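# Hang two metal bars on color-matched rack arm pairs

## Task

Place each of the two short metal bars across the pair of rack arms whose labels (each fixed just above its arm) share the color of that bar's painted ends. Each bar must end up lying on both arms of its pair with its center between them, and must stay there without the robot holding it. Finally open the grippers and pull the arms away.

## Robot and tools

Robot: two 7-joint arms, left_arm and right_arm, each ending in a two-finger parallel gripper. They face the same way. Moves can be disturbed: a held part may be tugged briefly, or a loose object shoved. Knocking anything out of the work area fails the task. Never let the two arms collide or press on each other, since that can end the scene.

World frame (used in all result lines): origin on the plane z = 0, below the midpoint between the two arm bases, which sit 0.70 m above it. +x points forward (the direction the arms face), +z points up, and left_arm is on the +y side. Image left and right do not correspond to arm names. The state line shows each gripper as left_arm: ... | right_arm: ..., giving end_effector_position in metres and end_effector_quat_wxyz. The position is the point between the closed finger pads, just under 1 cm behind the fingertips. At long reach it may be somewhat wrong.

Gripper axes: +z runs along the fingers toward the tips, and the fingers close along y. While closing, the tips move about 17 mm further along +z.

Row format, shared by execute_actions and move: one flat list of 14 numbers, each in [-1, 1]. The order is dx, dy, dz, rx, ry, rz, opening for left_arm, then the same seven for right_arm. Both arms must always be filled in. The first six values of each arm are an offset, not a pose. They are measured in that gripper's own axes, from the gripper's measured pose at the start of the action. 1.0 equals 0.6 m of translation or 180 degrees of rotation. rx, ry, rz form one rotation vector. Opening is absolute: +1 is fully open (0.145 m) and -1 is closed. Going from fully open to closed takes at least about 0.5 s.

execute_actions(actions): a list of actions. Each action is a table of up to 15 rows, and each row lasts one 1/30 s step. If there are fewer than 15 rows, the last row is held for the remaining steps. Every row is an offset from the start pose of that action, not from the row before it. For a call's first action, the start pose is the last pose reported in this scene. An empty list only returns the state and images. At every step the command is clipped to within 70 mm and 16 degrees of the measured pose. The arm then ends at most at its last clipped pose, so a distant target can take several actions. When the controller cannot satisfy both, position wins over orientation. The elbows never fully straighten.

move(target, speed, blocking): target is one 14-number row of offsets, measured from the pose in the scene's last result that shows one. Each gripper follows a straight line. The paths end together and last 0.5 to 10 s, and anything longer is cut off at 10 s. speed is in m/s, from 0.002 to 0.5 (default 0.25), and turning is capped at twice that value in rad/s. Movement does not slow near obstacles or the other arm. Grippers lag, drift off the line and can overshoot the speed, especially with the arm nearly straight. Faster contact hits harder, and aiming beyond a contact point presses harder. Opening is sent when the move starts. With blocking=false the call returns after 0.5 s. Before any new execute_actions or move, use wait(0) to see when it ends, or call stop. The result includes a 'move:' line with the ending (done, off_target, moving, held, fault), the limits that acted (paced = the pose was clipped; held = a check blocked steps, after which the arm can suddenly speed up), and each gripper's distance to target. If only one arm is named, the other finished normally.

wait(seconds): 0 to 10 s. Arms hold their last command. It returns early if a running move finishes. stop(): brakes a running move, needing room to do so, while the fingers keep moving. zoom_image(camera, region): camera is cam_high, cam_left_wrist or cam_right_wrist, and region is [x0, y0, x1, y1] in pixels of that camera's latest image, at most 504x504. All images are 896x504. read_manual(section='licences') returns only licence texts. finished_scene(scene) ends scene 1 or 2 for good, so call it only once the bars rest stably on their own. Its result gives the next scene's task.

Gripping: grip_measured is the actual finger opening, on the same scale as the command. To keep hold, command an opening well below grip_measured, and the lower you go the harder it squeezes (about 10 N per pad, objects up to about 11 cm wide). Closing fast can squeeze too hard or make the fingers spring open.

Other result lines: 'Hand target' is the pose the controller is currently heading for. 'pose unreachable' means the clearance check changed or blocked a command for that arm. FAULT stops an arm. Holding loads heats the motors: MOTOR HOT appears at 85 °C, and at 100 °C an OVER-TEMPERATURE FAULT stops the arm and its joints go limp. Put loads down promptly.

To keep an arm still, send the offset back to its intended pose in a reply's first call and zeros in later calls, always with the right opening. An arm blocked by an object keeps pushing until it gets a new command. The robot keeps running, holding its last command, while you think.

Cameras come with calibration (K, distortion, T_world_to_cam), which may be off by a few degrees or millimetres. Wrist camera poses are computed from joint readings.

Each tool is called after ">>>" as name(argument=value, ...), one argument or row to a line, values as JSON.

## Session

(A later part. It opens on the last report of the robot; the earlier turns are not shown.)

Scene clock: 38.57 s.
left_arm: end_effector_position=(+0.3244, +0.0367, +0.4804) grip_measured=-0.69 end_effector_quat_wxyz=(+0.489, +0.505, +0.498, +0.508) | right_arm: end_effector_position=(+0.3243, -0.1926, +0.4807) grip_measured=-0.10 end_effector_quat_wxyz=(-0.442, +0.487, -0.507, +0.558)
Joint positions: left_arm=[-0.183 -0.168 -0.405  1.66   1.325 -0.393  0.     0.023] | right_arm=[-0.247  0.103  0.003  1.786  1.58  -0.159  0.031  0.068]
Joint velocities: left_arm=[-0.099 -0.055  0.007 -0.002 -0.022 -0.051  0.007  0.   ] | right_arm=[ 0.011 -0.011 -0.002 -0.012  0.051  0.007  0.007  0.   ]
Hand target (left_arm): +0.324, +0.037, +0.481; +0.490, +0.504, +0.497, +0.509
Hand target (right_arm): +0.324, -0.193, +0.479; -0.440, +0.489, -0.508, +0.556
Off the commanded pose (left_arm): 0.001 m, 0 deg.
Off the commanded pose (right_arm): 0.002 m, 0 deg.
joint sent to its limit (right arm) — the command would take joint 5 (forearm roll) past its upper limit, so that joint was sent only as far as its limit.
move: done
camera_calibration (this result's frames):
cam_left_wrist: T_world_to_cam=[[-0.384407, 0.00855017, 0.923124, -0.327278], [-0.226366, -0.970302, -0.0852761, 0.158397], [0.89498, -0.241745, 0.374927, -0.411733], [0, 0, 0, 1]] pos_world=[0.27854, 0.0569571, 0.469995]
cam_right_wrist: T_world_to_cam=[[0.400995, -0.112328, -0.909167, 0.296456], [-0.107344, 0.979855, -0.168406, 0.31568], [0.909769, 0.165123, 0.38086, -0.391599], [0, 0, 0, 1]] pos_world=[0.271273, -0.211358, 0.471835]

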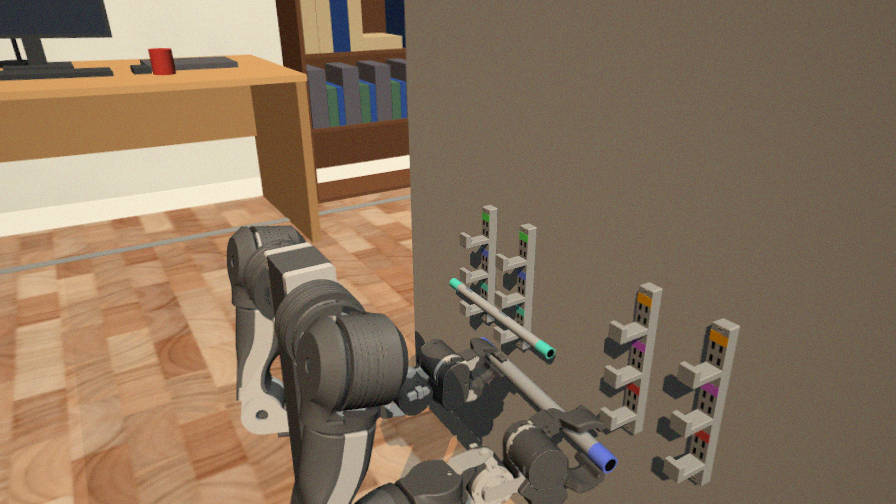

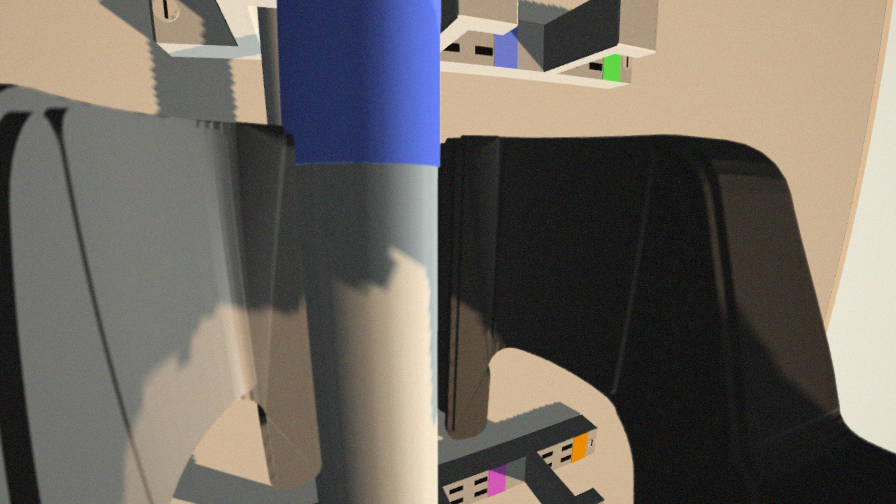

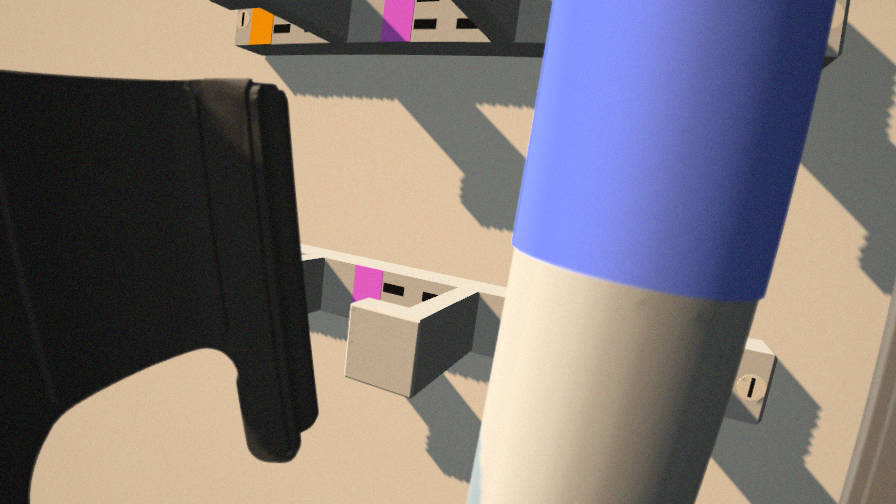

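>>> move(
  target=[0,0,0,0,0,0,-1,0,0.005,-0.018,0,0,0,-0.1],
  speed=0.1,
)

>>> move(
  target=[0,0,0,0,0,0,-1,0,0,0,0,0,0,-1],
)

>>> move(
  target=[0,0,0,0,0,0,-0.15,0,0,0,0,0,0,-1],
)

Scene clock: 43.00 s.
left_arm: end_effector_position=(+0.3243, +0.0367, +0.4795) grip_measured=-0.69 end_effector_quat_wxyz=(+0.488, +0.506, +0.499, +0.507) | right_arm: end_effector_position=(+0.3138, -0.1912, +0.4747) grip_measured=-0.10 end_effector_quat_wxyz=(-0.440, +0.490, -0.509, +0.554)
Joint positions: left_arm=[-0.183 -0.168 -0.405  1.66   1.324 -0.393 -0.005  0.023] | right_arm=[-0.296  0.098  0.003  1.803  1.58  -0.159  0.051  0.068]
Joint velocities: left_arm=[ 0.033 -0.033  0.002 -0.007 -0.007 -0.022  0.022 -0.   ] | right_arm=[-0.099 -0.055  0.002  0.017 -0.037  0.022  0.007  0.   ]
Hand target (left_arm): +0.324, +0.037, +0.480; +0.489, +0.505, +0.498, +0.508
Hand target (right_arm): +0.314, -0.191, +0.478; -0.442, +0.486, -0.507, +0.558
Off the commanded pose (left_arm): 0.001 m, 0 deg.
Off the commanded pose (right_arm): 0.003 m, 1 deg.
move: done
camera_calibration (this result's frames):
cam_left_wrist: T_world_to_cam=[[-0.379958, 0.0082298, 0.924967, -0.328845], [-0.226667, -0.970302, -0.0844773, 0.158037], [0.896802, -0.241758, 0.37054, -0.409817], [0, 0, 0, 1]] pos_world=[0.278399, 0.0569736, 0.469374]
cam_right_wrist: T_world_to_cam=[[0.390852, -0.109821, -0.913879, 0.301317], [-0.111663, 0.979867, -0.165507, 0.312086], [0.913655, 0.166735, 0.37072, -0.376105], [0, 0, 0, 1]] pos_world=[0.260709, -0.210002, 0.466449]

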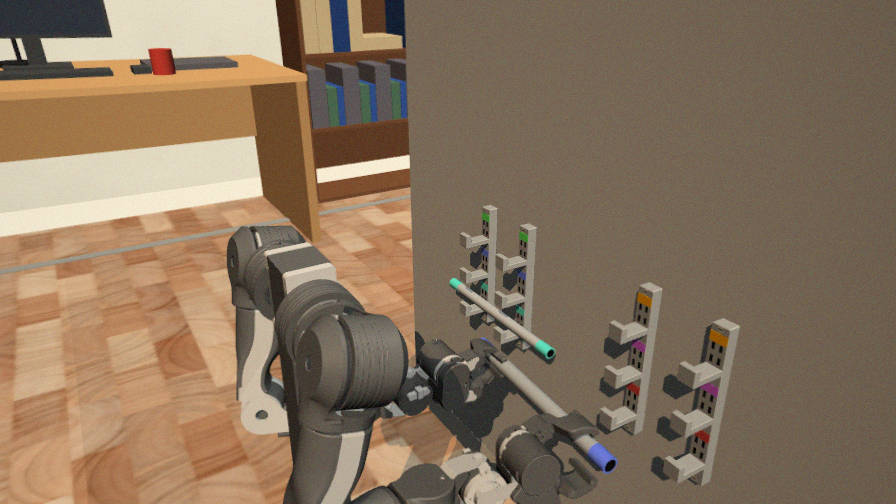

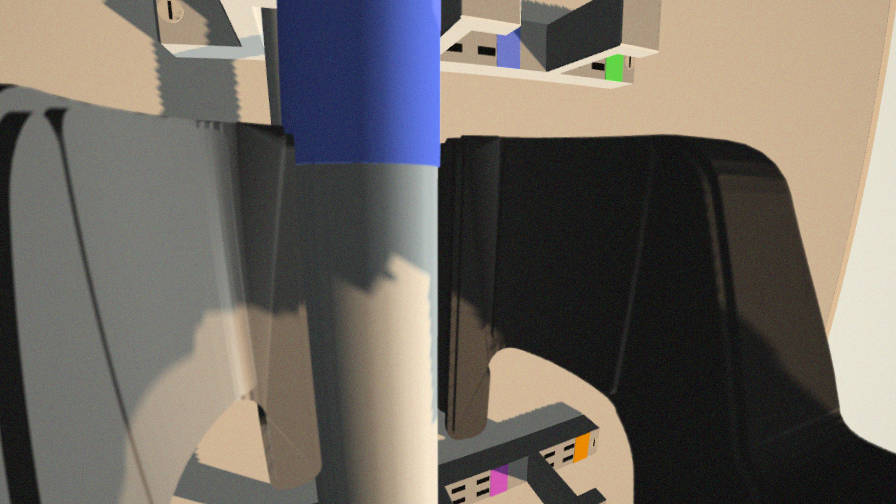

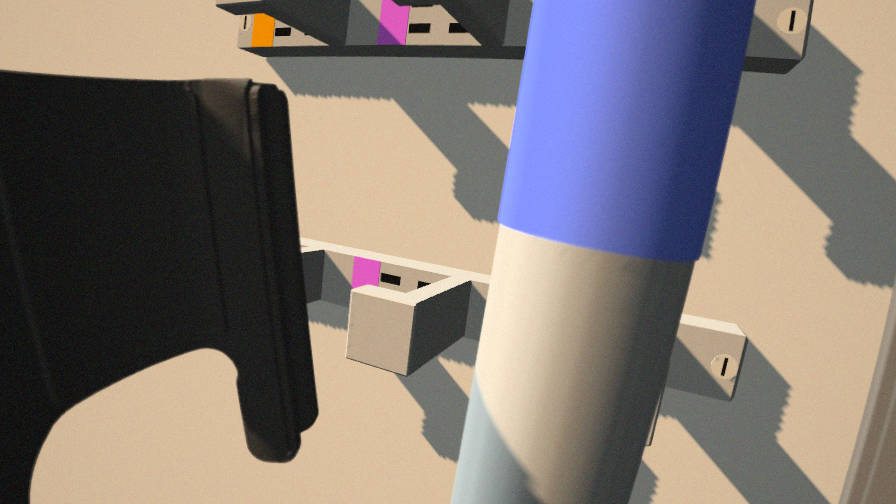

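Scene clock: 43.50 s.
left_arm: end_effector_position=(+0.3240, +0.0369, +0.4773) grip_measured=-0.69 end_effector_quat_wxyz=(+0.487, +0.507, +0.504, +0.502) | right_arm: end_effector_position=(+0.3138, -0.1913, +0.4745) grip_measured=-0.68 end_effector_quat_wxyz=(-0.440, +0.490, -0.510, +0.554)
Joint positions: left_arm=[-0.184 -0.168 -0.405  1.66   1.334 -0.394 -0.011  0.023] | right_arm=[-0.296  0.098  0.003  1.803  1.581 -0.16   0.05   0.024]
Joint velocities: left_arm=[ 0.011  0.077 -0.002  0.022 -0.051 -0.007 -0.022 -0.   ] | right_arm=[-0.011 -0.011 -0.002  0.002  0.095 -0.007 -0.007 -0.   ]
Hand target (left_arm): +0.324, +0.037, +0.479; +0.488, +0.506, +0.499, +0.506
Hand target (right_arm): +0.314, -0.191, +0.475; -0.440, +0.490, -0.509, +0.554
Off the commanded pose (left_arm): 0.002 m, 1 deg.
Off the commanded pose (right_arm): 0.000 m, 0 deg.
move: done
camera_calibration (this result's frames):
cam_left_wrist: T_world_to_cam=[[-0.369256, 0.0156054, 0.929197, -0.332718], [-0.227051, -0.971074, -0.0739194, 0.153101], [0.901165, -0.23827, 0.362118, -0.406221], [0, 0, 0, 1]] pos_world=[0.277976, 0.0570741, 0.467577]
cam_right_wrist: T_world_to_cam=[[0.389756, -0.109048, -0.914439, 0.301881], [-0.110921, 0.980177, -0.164165, 0.311389], [0.914214, 0.165415, 0.369934, -0.376043], [0, 0, 0, 1]] pos_world=[0.260663, -0.210094, 0.466282]

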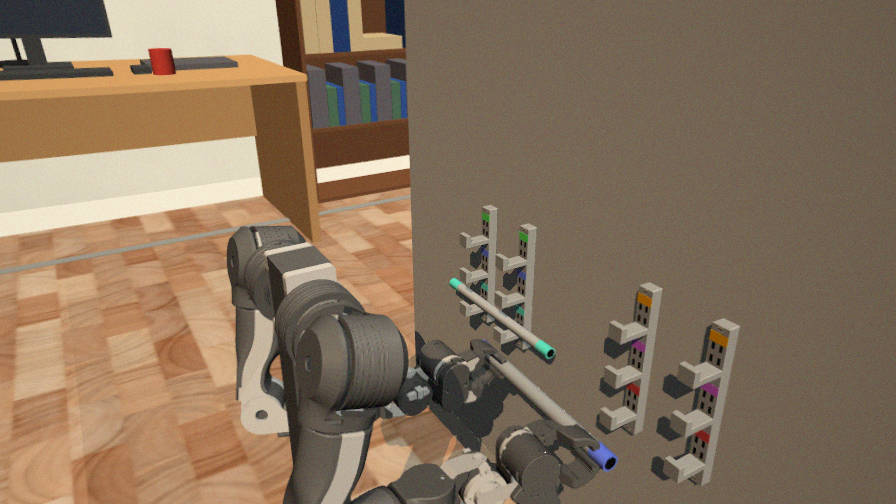

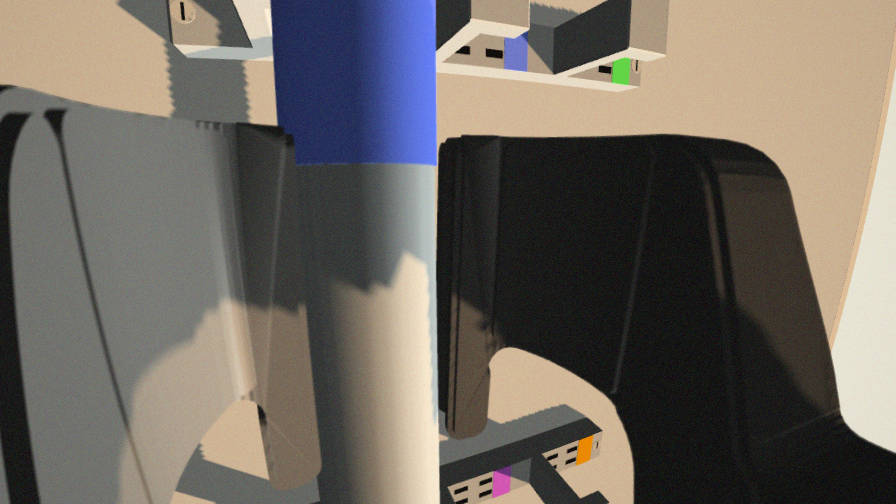

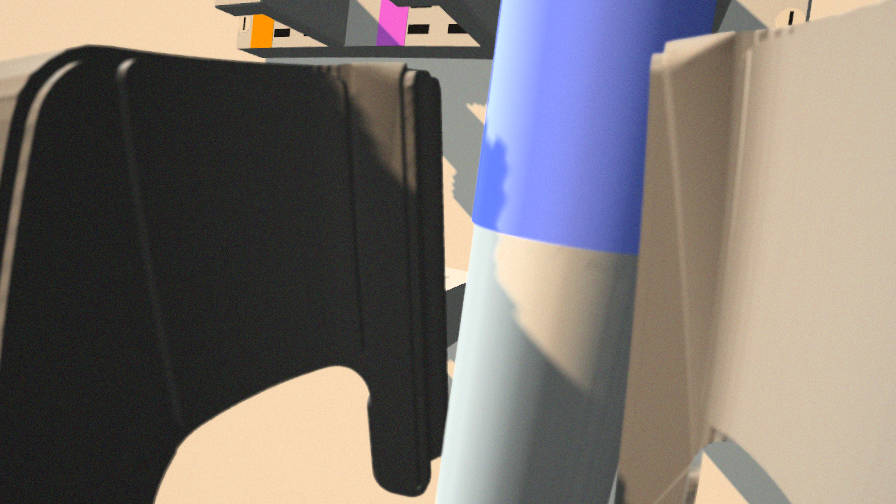

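Scene clock: 44.00 s.
left_arm: end_effector_position=(+0.3239, +0.0367, +0.4768) grip_measured=-0.15 end_effector_quat_wxyz=(+0.487, +0.508, +0.505, +0.500) | right_arm: end_effector_position=(+0.3134, -0.1911, +0.4734) grip_measured=-0.71 end_effector_quat_wxyz=(-0.438, +0.492, -0.510, +0.553)
Joint positions: left_arm=[-0.185 -0.168 -0.405  1.66   1.336 -0.392 -0.013  0.064] | right_arm=[-0.297  0.098  0.003  1.803  1.577 -0.158  0.046  0.022]
Joint velocities: left_arm=[-0.011  0.077  0.017 -0.012 -0.022  0.095  0.051  0.   ] | right_arm=[-0.077  0.033 -0.012 -0.002 -0.022  0.022  0.007  0.   ]
Hand target (left_arm): +0.324, +0.037, +0.477; +0.487, +0.507, +0.504, +0.502
Hand target (right_arm): +0.314, -0.191, +0.474; -0.440, +0.490, -0.510, +0.554
Off the commanded pose (left_arm): 0.001 m, 0 deg.
Off the commanded pose (right_arm): 0.001 m, 0 deg.
move: done
camera_calibration (this result's frames):
cam_left_wrist: T_world_to_cam=[[-0.36642, 0.0178249, 0.930279, -0.333748], [-0.228689, -0.970872, -0.0714735, 0.152157], [0.901908, -0.238934, 0.359823, -0.405116], [0, 0, 0, 1]] pos_world=[0.277882, 0.056878, 0.467124]
cam_right_wrist: T_world_to_cam=[[0.384677, -0.111745, -0.916262, 0.302976], [-0.113228, 0.979436, -0.166987, 0.312875], [0.91608, 0.167982, 0.364114, -0.372728], [0, 0, 0, 1]] pos_world=[0.260327, -0.209973, 0.465567]

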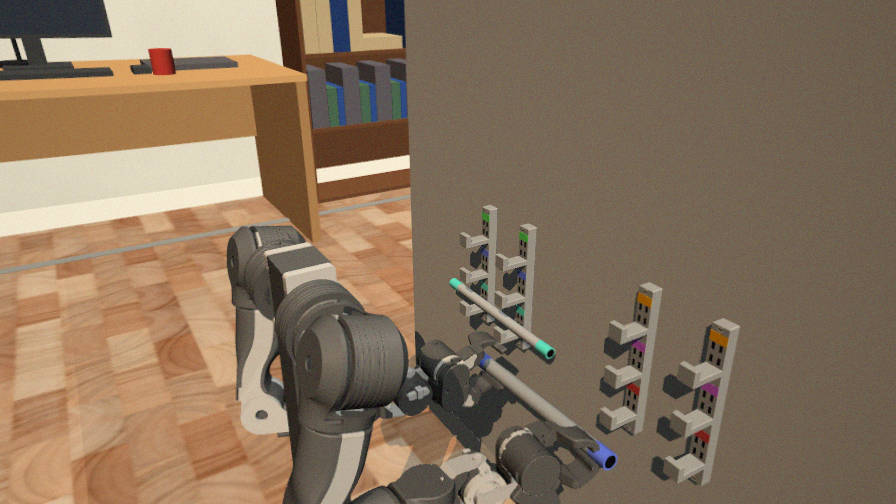

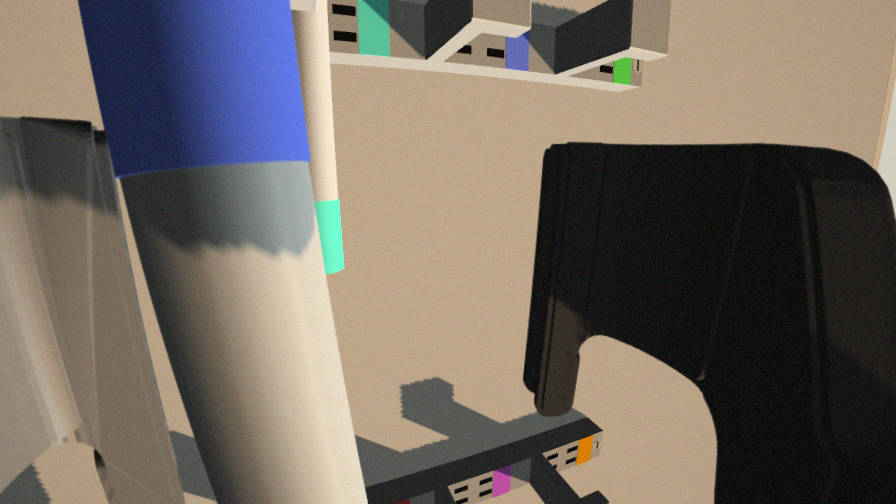

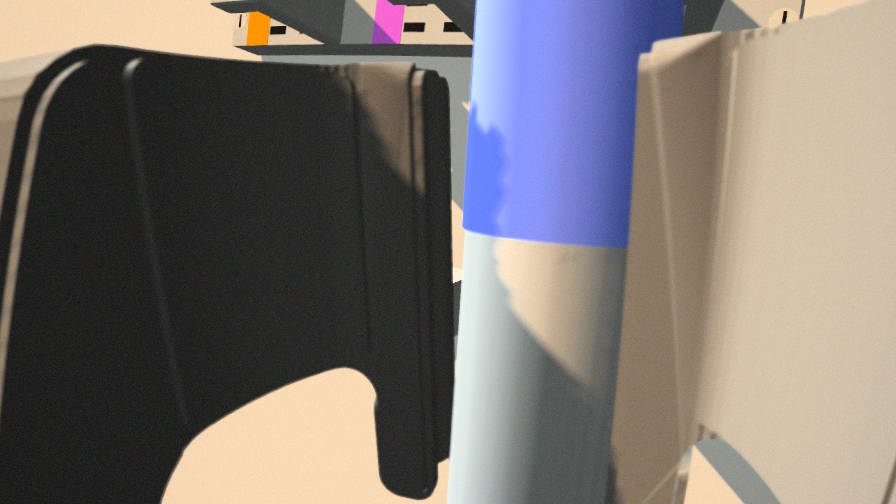

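>>> move(
  target=[0,-0.008,0,0,0,0,-1,0,0,0,0,0,0,-1],
  speed=0.1,
)

Scene clock: 45.00 s.
left_arm: end_effector_position=(+0.3233, +0.0373, +0.4694) grip_measured=-0.69 end_effector_quat_wxyz=(+0.486, +0.508, +0.514, +0.492) | right_arm: end_effector_position=(+0.3134, -0.1918, +0.4732) grip_measured=-0.70 end_effector_quat_wxyz=(-0.437, +0.491, -0.513, +0.552)
Joint positions: left_arm=[-0.181 -0.153 -0.414  1.642  1.374 -0.408 -0.006  0.024] | right_arm=[-0.297  0.098  0.003  1.803  1.581 -0.162  0.044  0.023]
Joint velocities: left_arm=[ 0.011  0.077 -0.017 -0.022 -0.022 -0.022 -0.066  0.   ] | right_arm=[-0.011 -0.011  0.017 -0.007  0.007  0.022  0.022 -0.   ]
Hand target (left_arm): +0.324, +0.037, +0.472; +0.487, +0.508, +0.505, +0.500
Hand target (right_arm): +0.313, -0.191, +0.473; -0.438, +0.492, -0.510, +0.553
Off the commanded pose (left_arm): 0.003 m, 1 deg.
Off the commanded pose (right_arm): 0.001 m, 0 deg.
move: done
camera_calibration (this result's frames):
cam_left_wrist: T_world_to_cam=[[-0.349743, 0.0318001, 0.936306, -0.335872], [-0.227553, -0.972378, -0.0519738, 0.142615], [0.90879, -0.231237, 0.347318, -0.398376], [0, 0, 0, 1]] pos_world=[0.277024, 0.0572375, 0.460254]
cam_right_wrist: T_world_to_cam=[[0.383062, -0.109528, -0.917206, 0.304067], [-0.109268, 0.980601, -0.162733, 0.310475], [0.917237, 0.162558, 0.363663, -0.373715], [0, 0, 0, 1]] pos_world=[0.260234, -0.210398, 0.465323]

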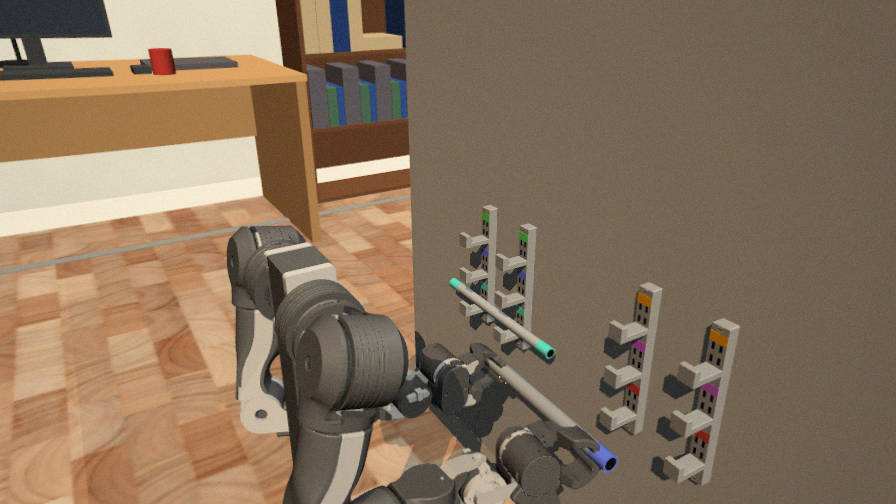

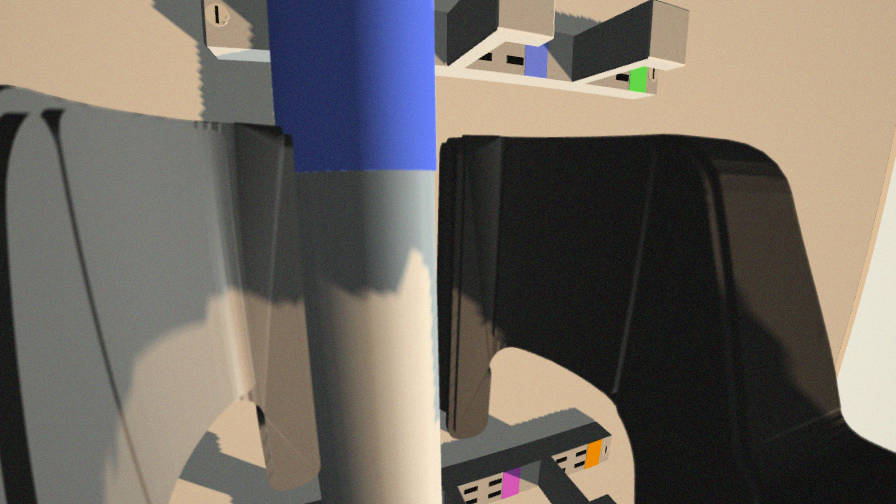

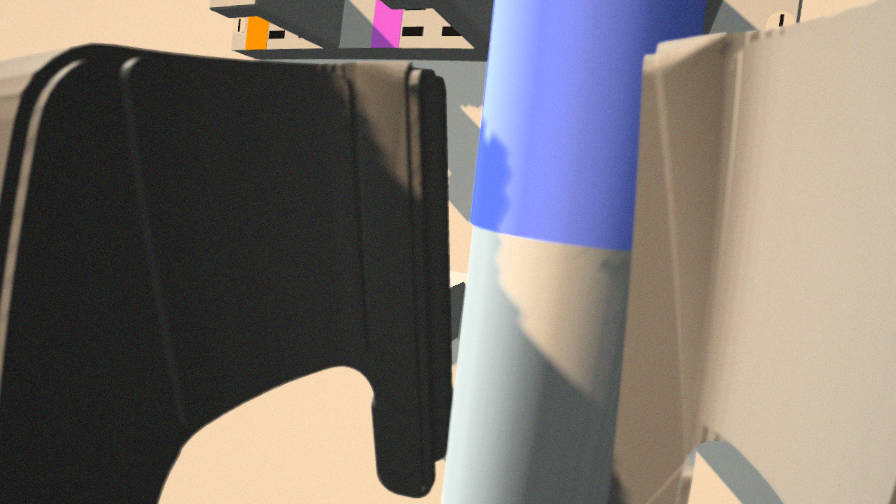

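>>> move(
  target=[0,0,0,0,0,0,-1,0,0,0,0,0,0,-0.2],
)

>>> move(
  target=[0,0.02,0,0,0,0,-1,0.05,0,-0.15,0,0,0,-0.2],
  speed=0.15,
)

Scene clock: 46.80 s.
left_arm: end_effector_position=(+0.3229, +0.0375, +0.4680) grip_measured=-0.69 end_effector_quat_wxyz=(+0.484, +0.509, +0.515, +0.491) | right_arm: end_effector_position=(+0.3134, -0.1917, +0.4731) grip_measured=-0.20 end_effector_quat_wxyz=(-0.437, +0.491, -0.513, +0.552)
Joint positions: left_arm=[-0.182 -0.152 -0.414  1.641  1.374 -0.409 -0.011  0.023] | right_arm=[-0.297  0.098  0.003  1.803  1.581 -0.162  0.044  0.061]
Joint velocities: left_arm=[ 0.033 -0.011 -0.007 -0.007  0.007  0.051  0.066 -0.   ] | right_arm=[-0.011 -0.011 -0.002  0.012  0.037 -0.037 -0.007 -0.   ]
Hand target (left_arm): +0.323, +0.037, +0.469; +0.486, +0.508, +0.514, +0.492
Hand target (right_arm): +0.313, -0.192, +0.473; -0.437, +0.491, -0.513, +0.552
Off the commanded pose (left_arm): 0.001 m, 0 deg.
Off the commanded pose (right_arm): 0.000 m, 0 deg.
move: done
camera_calibration (this result's frames):
cam_left_wrist: T_world_to_cam=[[-0.343841, 0.0306258, 0.938528, -0.337603], [-0.22773, -0.972351, -0.0517019, 0.142557], [0.910995, -0.231508, 0.341308, -0.395451], [0, 0, 0, 1]] pos_world=[0.276637, 0.0574049, 0.459191]
cam_right_wrist: T_world_to_cam=[[0.382725, -0.109327, -0.917371, 0.304231], [-0.109672, 0.980576, -0.162614, 0.310476], [0.91733, 0.162846, 0.363301, -0.373508], [0, 0, 0, 1]] pos_world=[0.260244, -0.21036, 0.465276]

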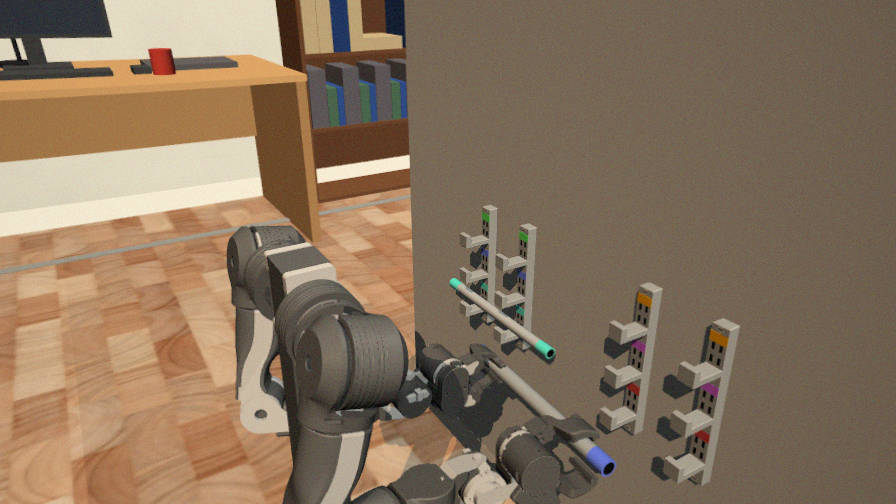

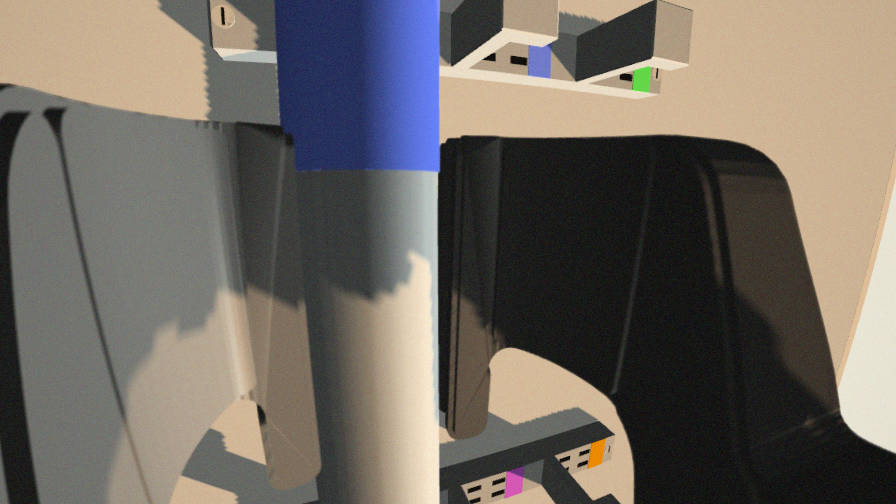

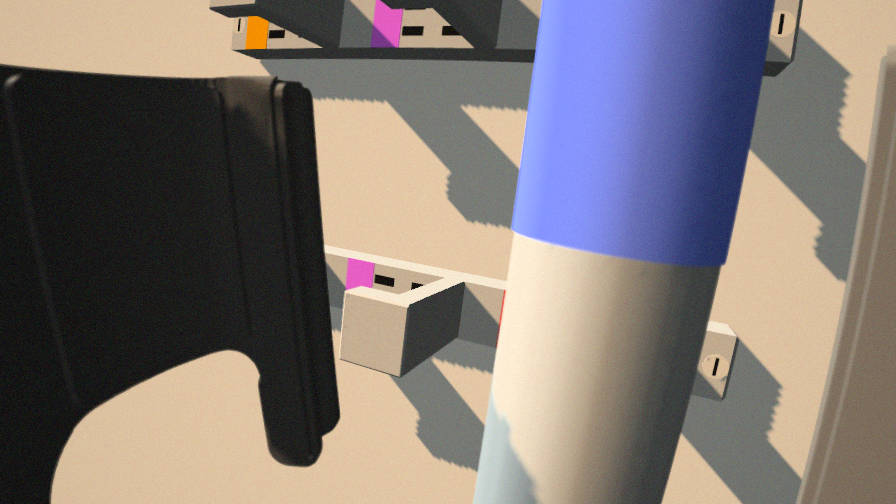

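Scene clock: 47.80 s.
left_arm: end_effector_position=(+0.3230, +0.0386, +0.4750) grip_measured=-0.69 end_effector_quat_wxyz=(+0.478, +0.514, +0.518, +0.489) | right_arm: end_effector_position=(+0.2207, -0.2080, +0.4753) grip_measured=-0.20 end_effector_quat_wxyz=(-0.435, +0.493, -0.515, +0.551)
Joint positions: left_arm=[-0.183 -0.152 -0.42   1.685  1.347 -0.409 -0.075  0.023] | right_arm=[-0.729 -0.018  0.184  2.029  1.581  0.015  0.25   0.061]
Joint velocities: left_arm=[ 0.011  0.143  0.002 -0.002  0.051 -0.007  0.022  0.   ] | right_arm=[-0.011 -0.011  0.022  0.002  0.007 -0.022  0.037 -0.   ]
Hand target (left_arm): +0.324, +0.037, +0.480; +0.484, +0.510, +0.515, +0.491
Hand target (right_arm): +0.221, -0.207, +0.478; -0.438, +0.491, -0.512, +0.552
Off the commanded pose (left_arm): 0.005 m, 1 deg.
Off the commanded pose (right_arm): 0.002 m, 0 deg.
joint sent to its limit (right arm) — the command would take joint 5 (forearm roll) past its upper limit, so that joint was sent only as far as its limit.
move: off_target (left_arm)
camera_calibration (this result's frames):
cam_left_wrist: T_world_to_cam=[[-0.330028, 0.0236467, 0.943675, -0.350825], [-0.225421, -0.972738, -0.0544605, 0.144663], [0.916661, -0.230697, 0.326361, -0.392422], [0, 0, 0, 1]] pos_world=[0.276545, 0.058484, 0.467015]
cam_right_wrist: T_world_to_cam=[[0.375796, -0.110147, -0.920133, 0.342666], [-0.108942, 0.980775, -0.1619, 0.31616], [0.920276, 0.161082, 0.356572, -0.284369], [0, 0, 0, 1]] pos_world=[0.167369, -0.226531, 0.467882]

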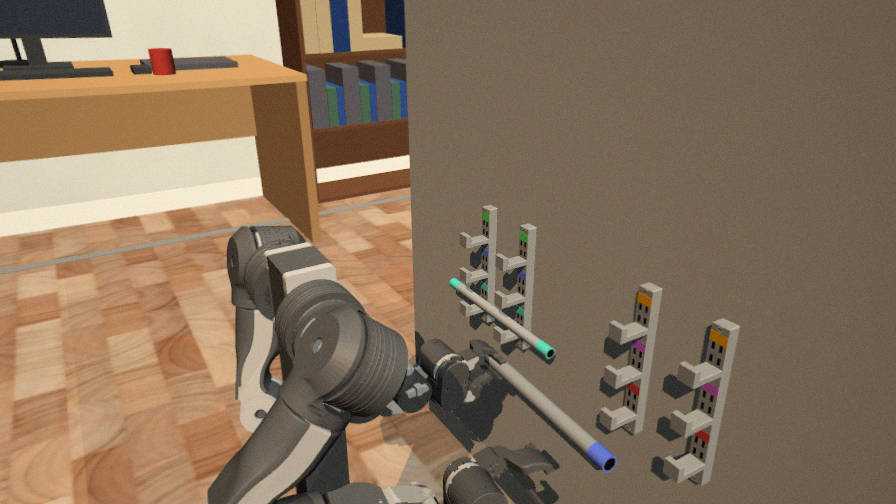

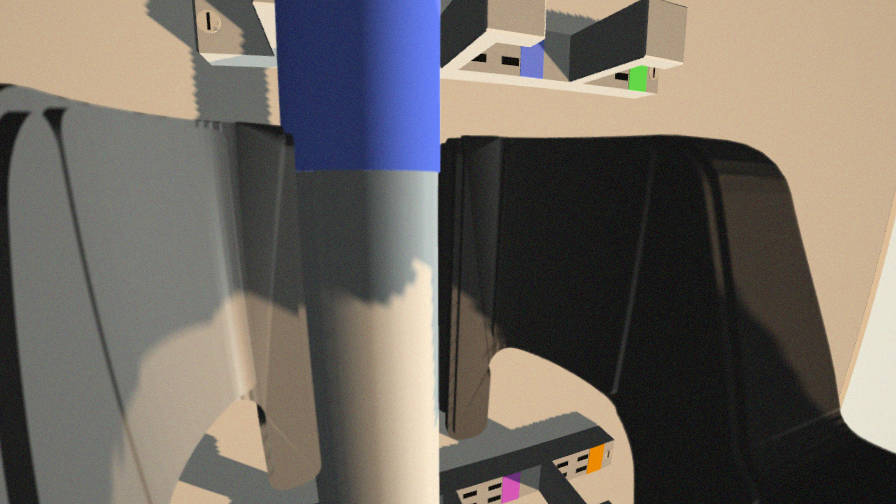

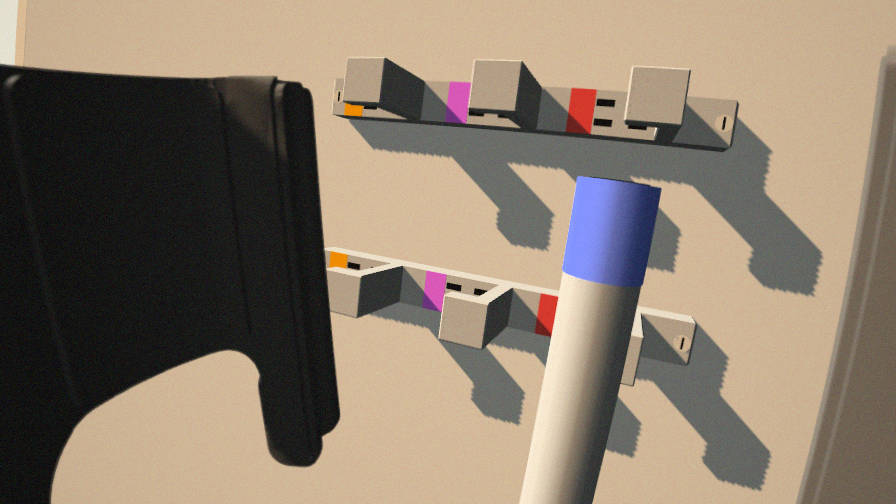

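>>> move(
  target=[0.4,0.185,0.02,-0.021,-0.005,-0.015,-1,0.05,0,-0.03,0,0,0,-0.2],
  speed=0.15,
)

Scene clock: 50.90 s.
left_arm: end_effector_position=(+0.3379, +0.2779, +0.5873) grip_measured=-0.69 end_effector_quat_wxyz=(+0.463, +0.498, +0.485, +0.550) | right_arm: end_effector_position=(+0.1987, -0.2349, +0.4766) grip_measured=-0.20 end_effector_quat_wxyz=(-0.432, +0.495, -0.516, +0.550)
Joint positions: left_arm=[ 0.25  -0.173  0.78   1.982  1.566  0.774 -0.508  0.023] | right_arm=[-0.761 -0.135  0.412  2.038  1.581  0.267  0.298  0.061]
Joint velocities: left_arm=[ 0.011  0.011 -0.022 -0.007 -0.007  0.037 -0.037 -0.   ] | right_arm=[-0.077  0.011 -0.007 -0.007 -0.081 -0.022 -0.051 -0.   ]
Hand target (left_arm): +0.338, +0.278, +0.590; +0.471, +0.492, +0.482, +0.551
Hand target (right_arm): +0.199, -0.235, +0.479; -0.435, +0.493, -0.513, +0.552
Off the commanded pose (left_arm): 0.001 m, 9 deg.
Off the commanded pose (right_arm): 0.002 m, 0 deg.
joint sent to its limit (left arm) — the command would take joint 2 (shoulder roll) past its lower limit and joint 5 (forearm roll) past its upper limit, so those joints were sent only as far as their limits.
joint sent to its limit (right arm) — the command would take joint 5 (forearm roll) past its upper limit, so that joint was sent only as far as its limit.
move: off_target (left_arm)
camera_calibration (this result's frames):
cam_left_wrist: T_world_to_cam=[[-0.41518, -0.0839009, 0.905862, -0.376687], [-0.162306, -0.972932, -0.164502, 0.430245], [0.895144, -0.215325, 0.390324, -0.422013], [0, 0, 0, 1]] pos_world=[0.291201, 0.296125, 0.576725]
cam_right_wrist: T_world_to_cam=[[0.368318, -0.112161, -0.92291, 0.351475], [-0.109376, 0.980575, -0.162819, 0.340861], [0.923244, 0.160914, 0.348895, -0.257291], [0, 0, 0, 1]] pos_world=[0.14537, -0.253417, 0.469646]

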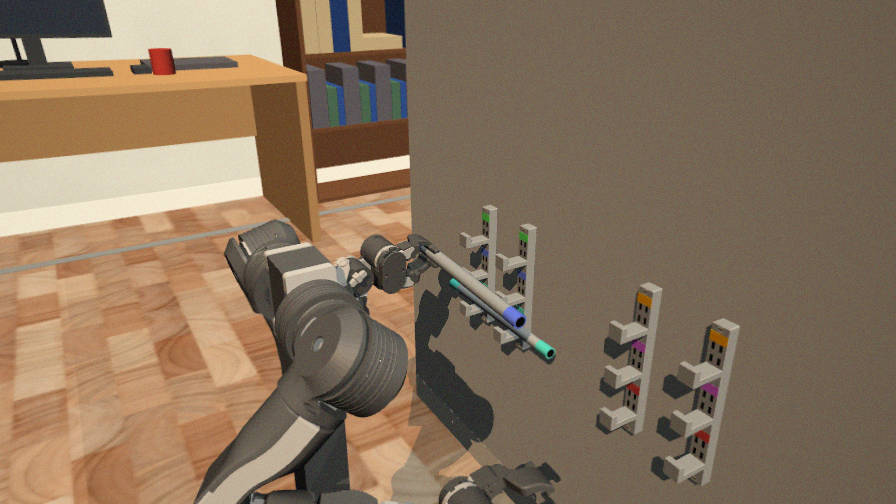

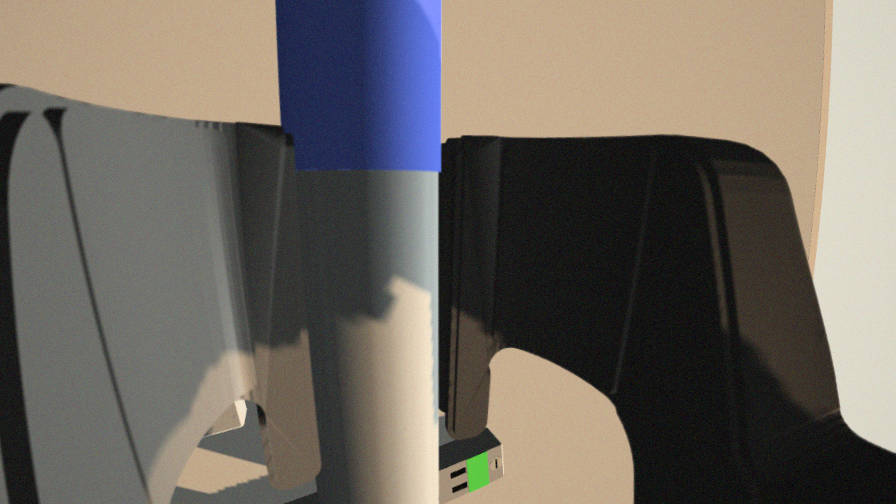

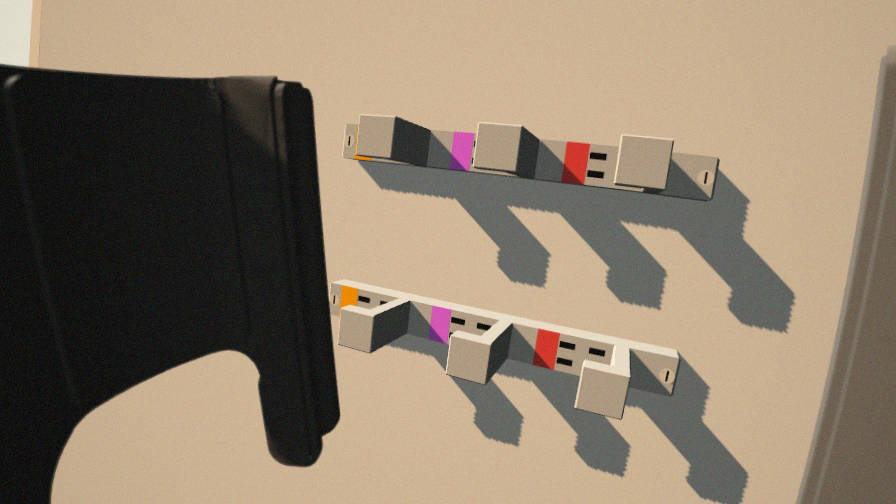

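>>> move(
  target=[0,0,0.055,0.01,-0.024,-0.04,-1,0,0,0,0,0,0,-0.2],
  speed=0.08,
)

Scene clock: 52.67 s.
left_arm: end_effector_position=(+0.3706, +0.2812, +0.5853) grip_measured=-0.69 end_effector_quat_wxyz=(+0.486, +0.490, +0.514, +0.509) | right_arm: end_effector_position=(+0.1987, -0.2349, +0.4766) grip_measured=-0.20 end_effector_quat_wxyz=(-0.432, +0.495, -0.516, +0.550)
Joint positions: left_arm=[ 0.425 -0.172  0.815  1.836  1.565  0.789 -0.611  0.023] | right_arm=[-0.761 -0.135  0.412  2.038  1.581  0.267  0.298  0.061]
Joint velocities: left_arm=[-0.055 -0.033 -0.012  0.002  0.037  0.007 -0.037 -0.   ] | right_arm=[ 0.077 -0.077  0.012 -0.012  0.095 -0.007 -0.022  0.   ]
Hand target (left_arm): +0.371, +0.281, +0.588; +0.493, +0.485, +0.511, +0.511
Hand target (right_arm): +0.199, -0.235, +0.477; -0.432, +0.495, -0.516, +0.550
Off the commanded pose (left_arm): 0.003 m, 3 deg.
Off the commanded pose (right_arm): 0.000 m, 0 deg.
joint sent to its limit (left arm) — the command would take joint 5 (forearm roll) past its upper limit and joint 6 (wrist pitch) past its upper limit, so those joints were sent only as far as their limits.
move: off_target (left_arm)
camera_calibration (this result's frames):
cam_left_wrist: T_world_to_cam=[[-0.383235, 0.0188087, 0.923459, -0.412019], [-0.191434, -0.979701, -0.0594907, 0.389666], [0.903595, -0.19958, 0.379057, -0.450745], [0, 0, 0, 1]] pos_world=[0.323986, 0.299546, 0.574523]
cam_right_wrist: T_world_to_cam=[[0.368318, -0.112161, -0.92291, 0.351475], [-0.109376, 0.980575, -0.162819, 0.340861], [0.923244, 0.160914, 0.348895, -0.257291], [0, 0, 0, 1]] pos_world=[0.14537, -0.253417, 0.469646]

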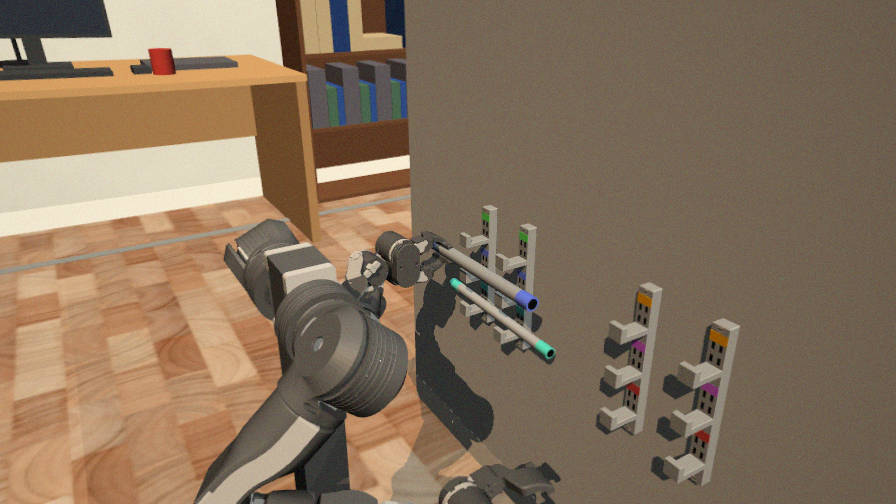

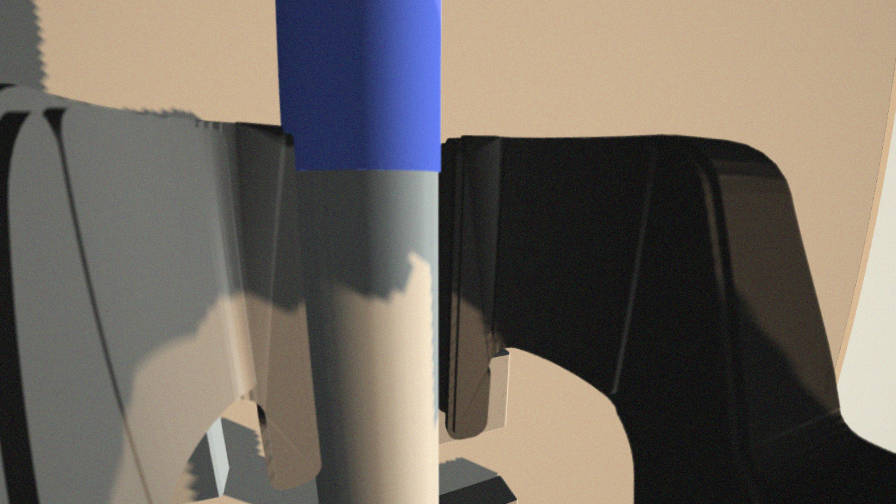

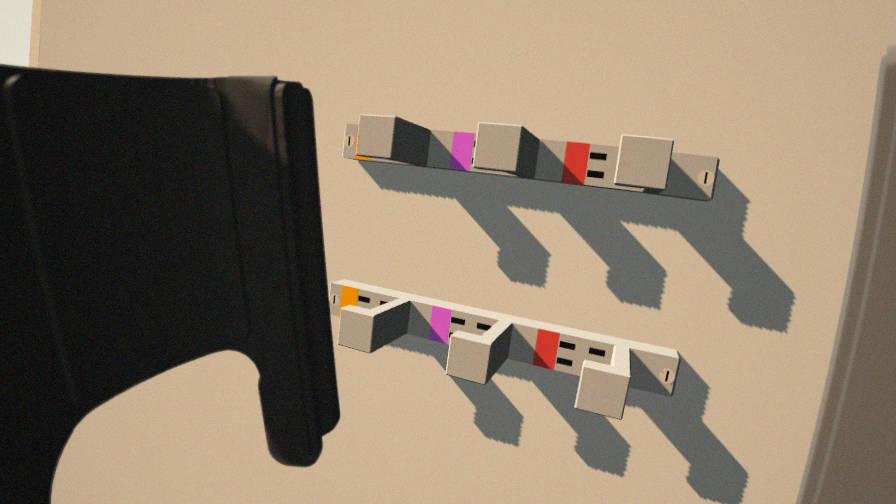

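>>> move(
  target=[0,0,0.1,0,0,0,-1,0,0,0,0,0,0,-0.2],
  speed=0.05,
)

Scene clock: 54.57 s.
left_arm: end_effector_position=(+0.4280, +0.2868, +0.5774) grip_measured=-0.69 end_effector_quat_wxyz=(+0.473, +0.501, +0.519, +0.506) | right_arm: end_effector_position=(+0.1987, -0.2349, +0.4766) grip_measured=-0.20 end_effector_quat_wxyz=(-0.432, +0.495, -0.516, +0.550)
Joint positions: left_arm=[ 0.615 -0.118  0.798  1.528  1.314  0.742 -0.444  0.023] | right_arm=[-0.761 -0.135  0.412  2.038  1.581  0.267  0.298  0.061]
Joint velocities: left_arm=[ 0.055  0.011 -0.022  0.002 -0.007  0.066  0.007 -0.   ] | right_arm=[ 0.033  0.011 -0.007  0.012 -0.095 -0.051  0.022  0.   ]
Hand target (left_arm): +0.430, +0.286, +0.584; +0.485, +0.490, +0.515, +0.510
Hand target (right_arm): +0.199, -0.235, +0.477; -0.432, +0.495, -0.516, +0.550
Off the commanded pose (left_arm): 0.008 m, 2 deg.
Off the commanded pose (right_arm): 0.000 m, 0 deg.
move: off_target (left_arm)
camera_calibration (this result's frames):
cam_left_wrist: T_world_to_cam=[[-0.352808, 0.00485957, 0.935683, -0.398936], [-0.190102, -0.979503, -0.0665925, 0.40913], [0.916181, -0.20137, 0.3465, -0.484587], [0, 0, 0, 1]] pos_world=[0.380999, 0.305102, 0.568432]
cam_right_wrist: T_world_to_cam=[[0.368318, -0.112161, -0.92291, 0.351475], [-0.109376, 0.980575, -0.162819, 0.340861], [0.923244, 0.160914, 0.348895, -0.257291], [0, 0, 0, 1]] pos_world=[0.14537, -0.253417, 0.469646]

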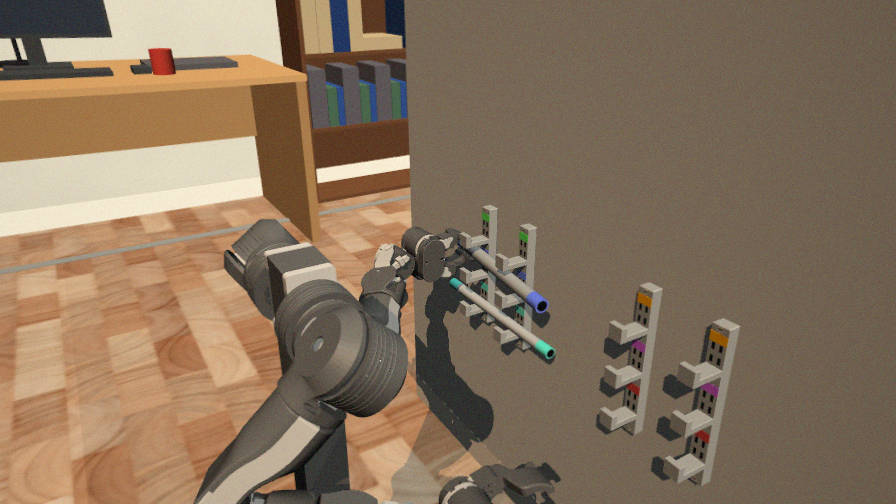

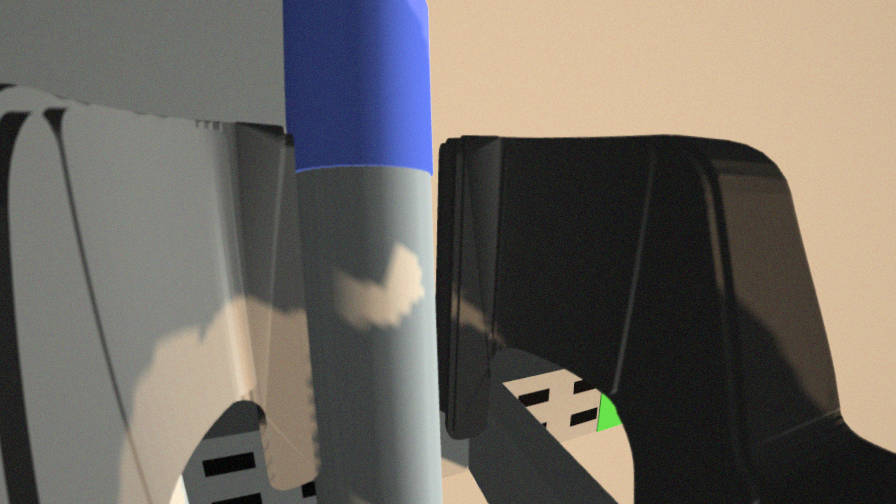

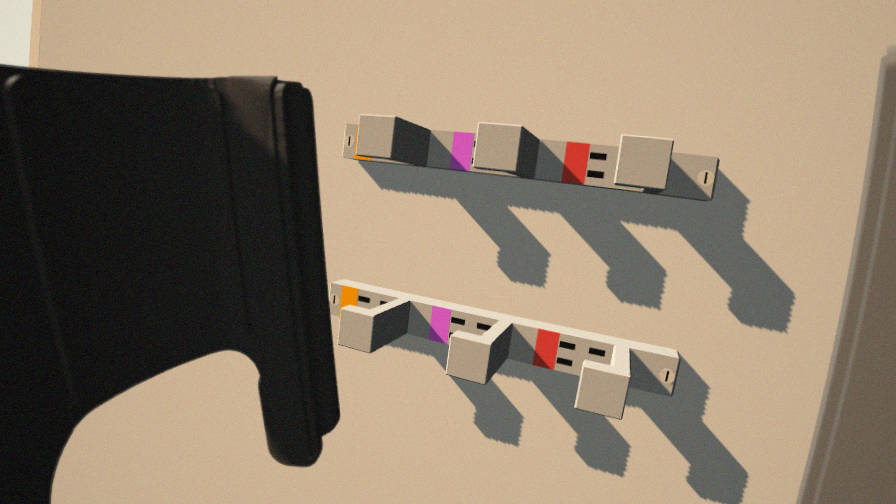

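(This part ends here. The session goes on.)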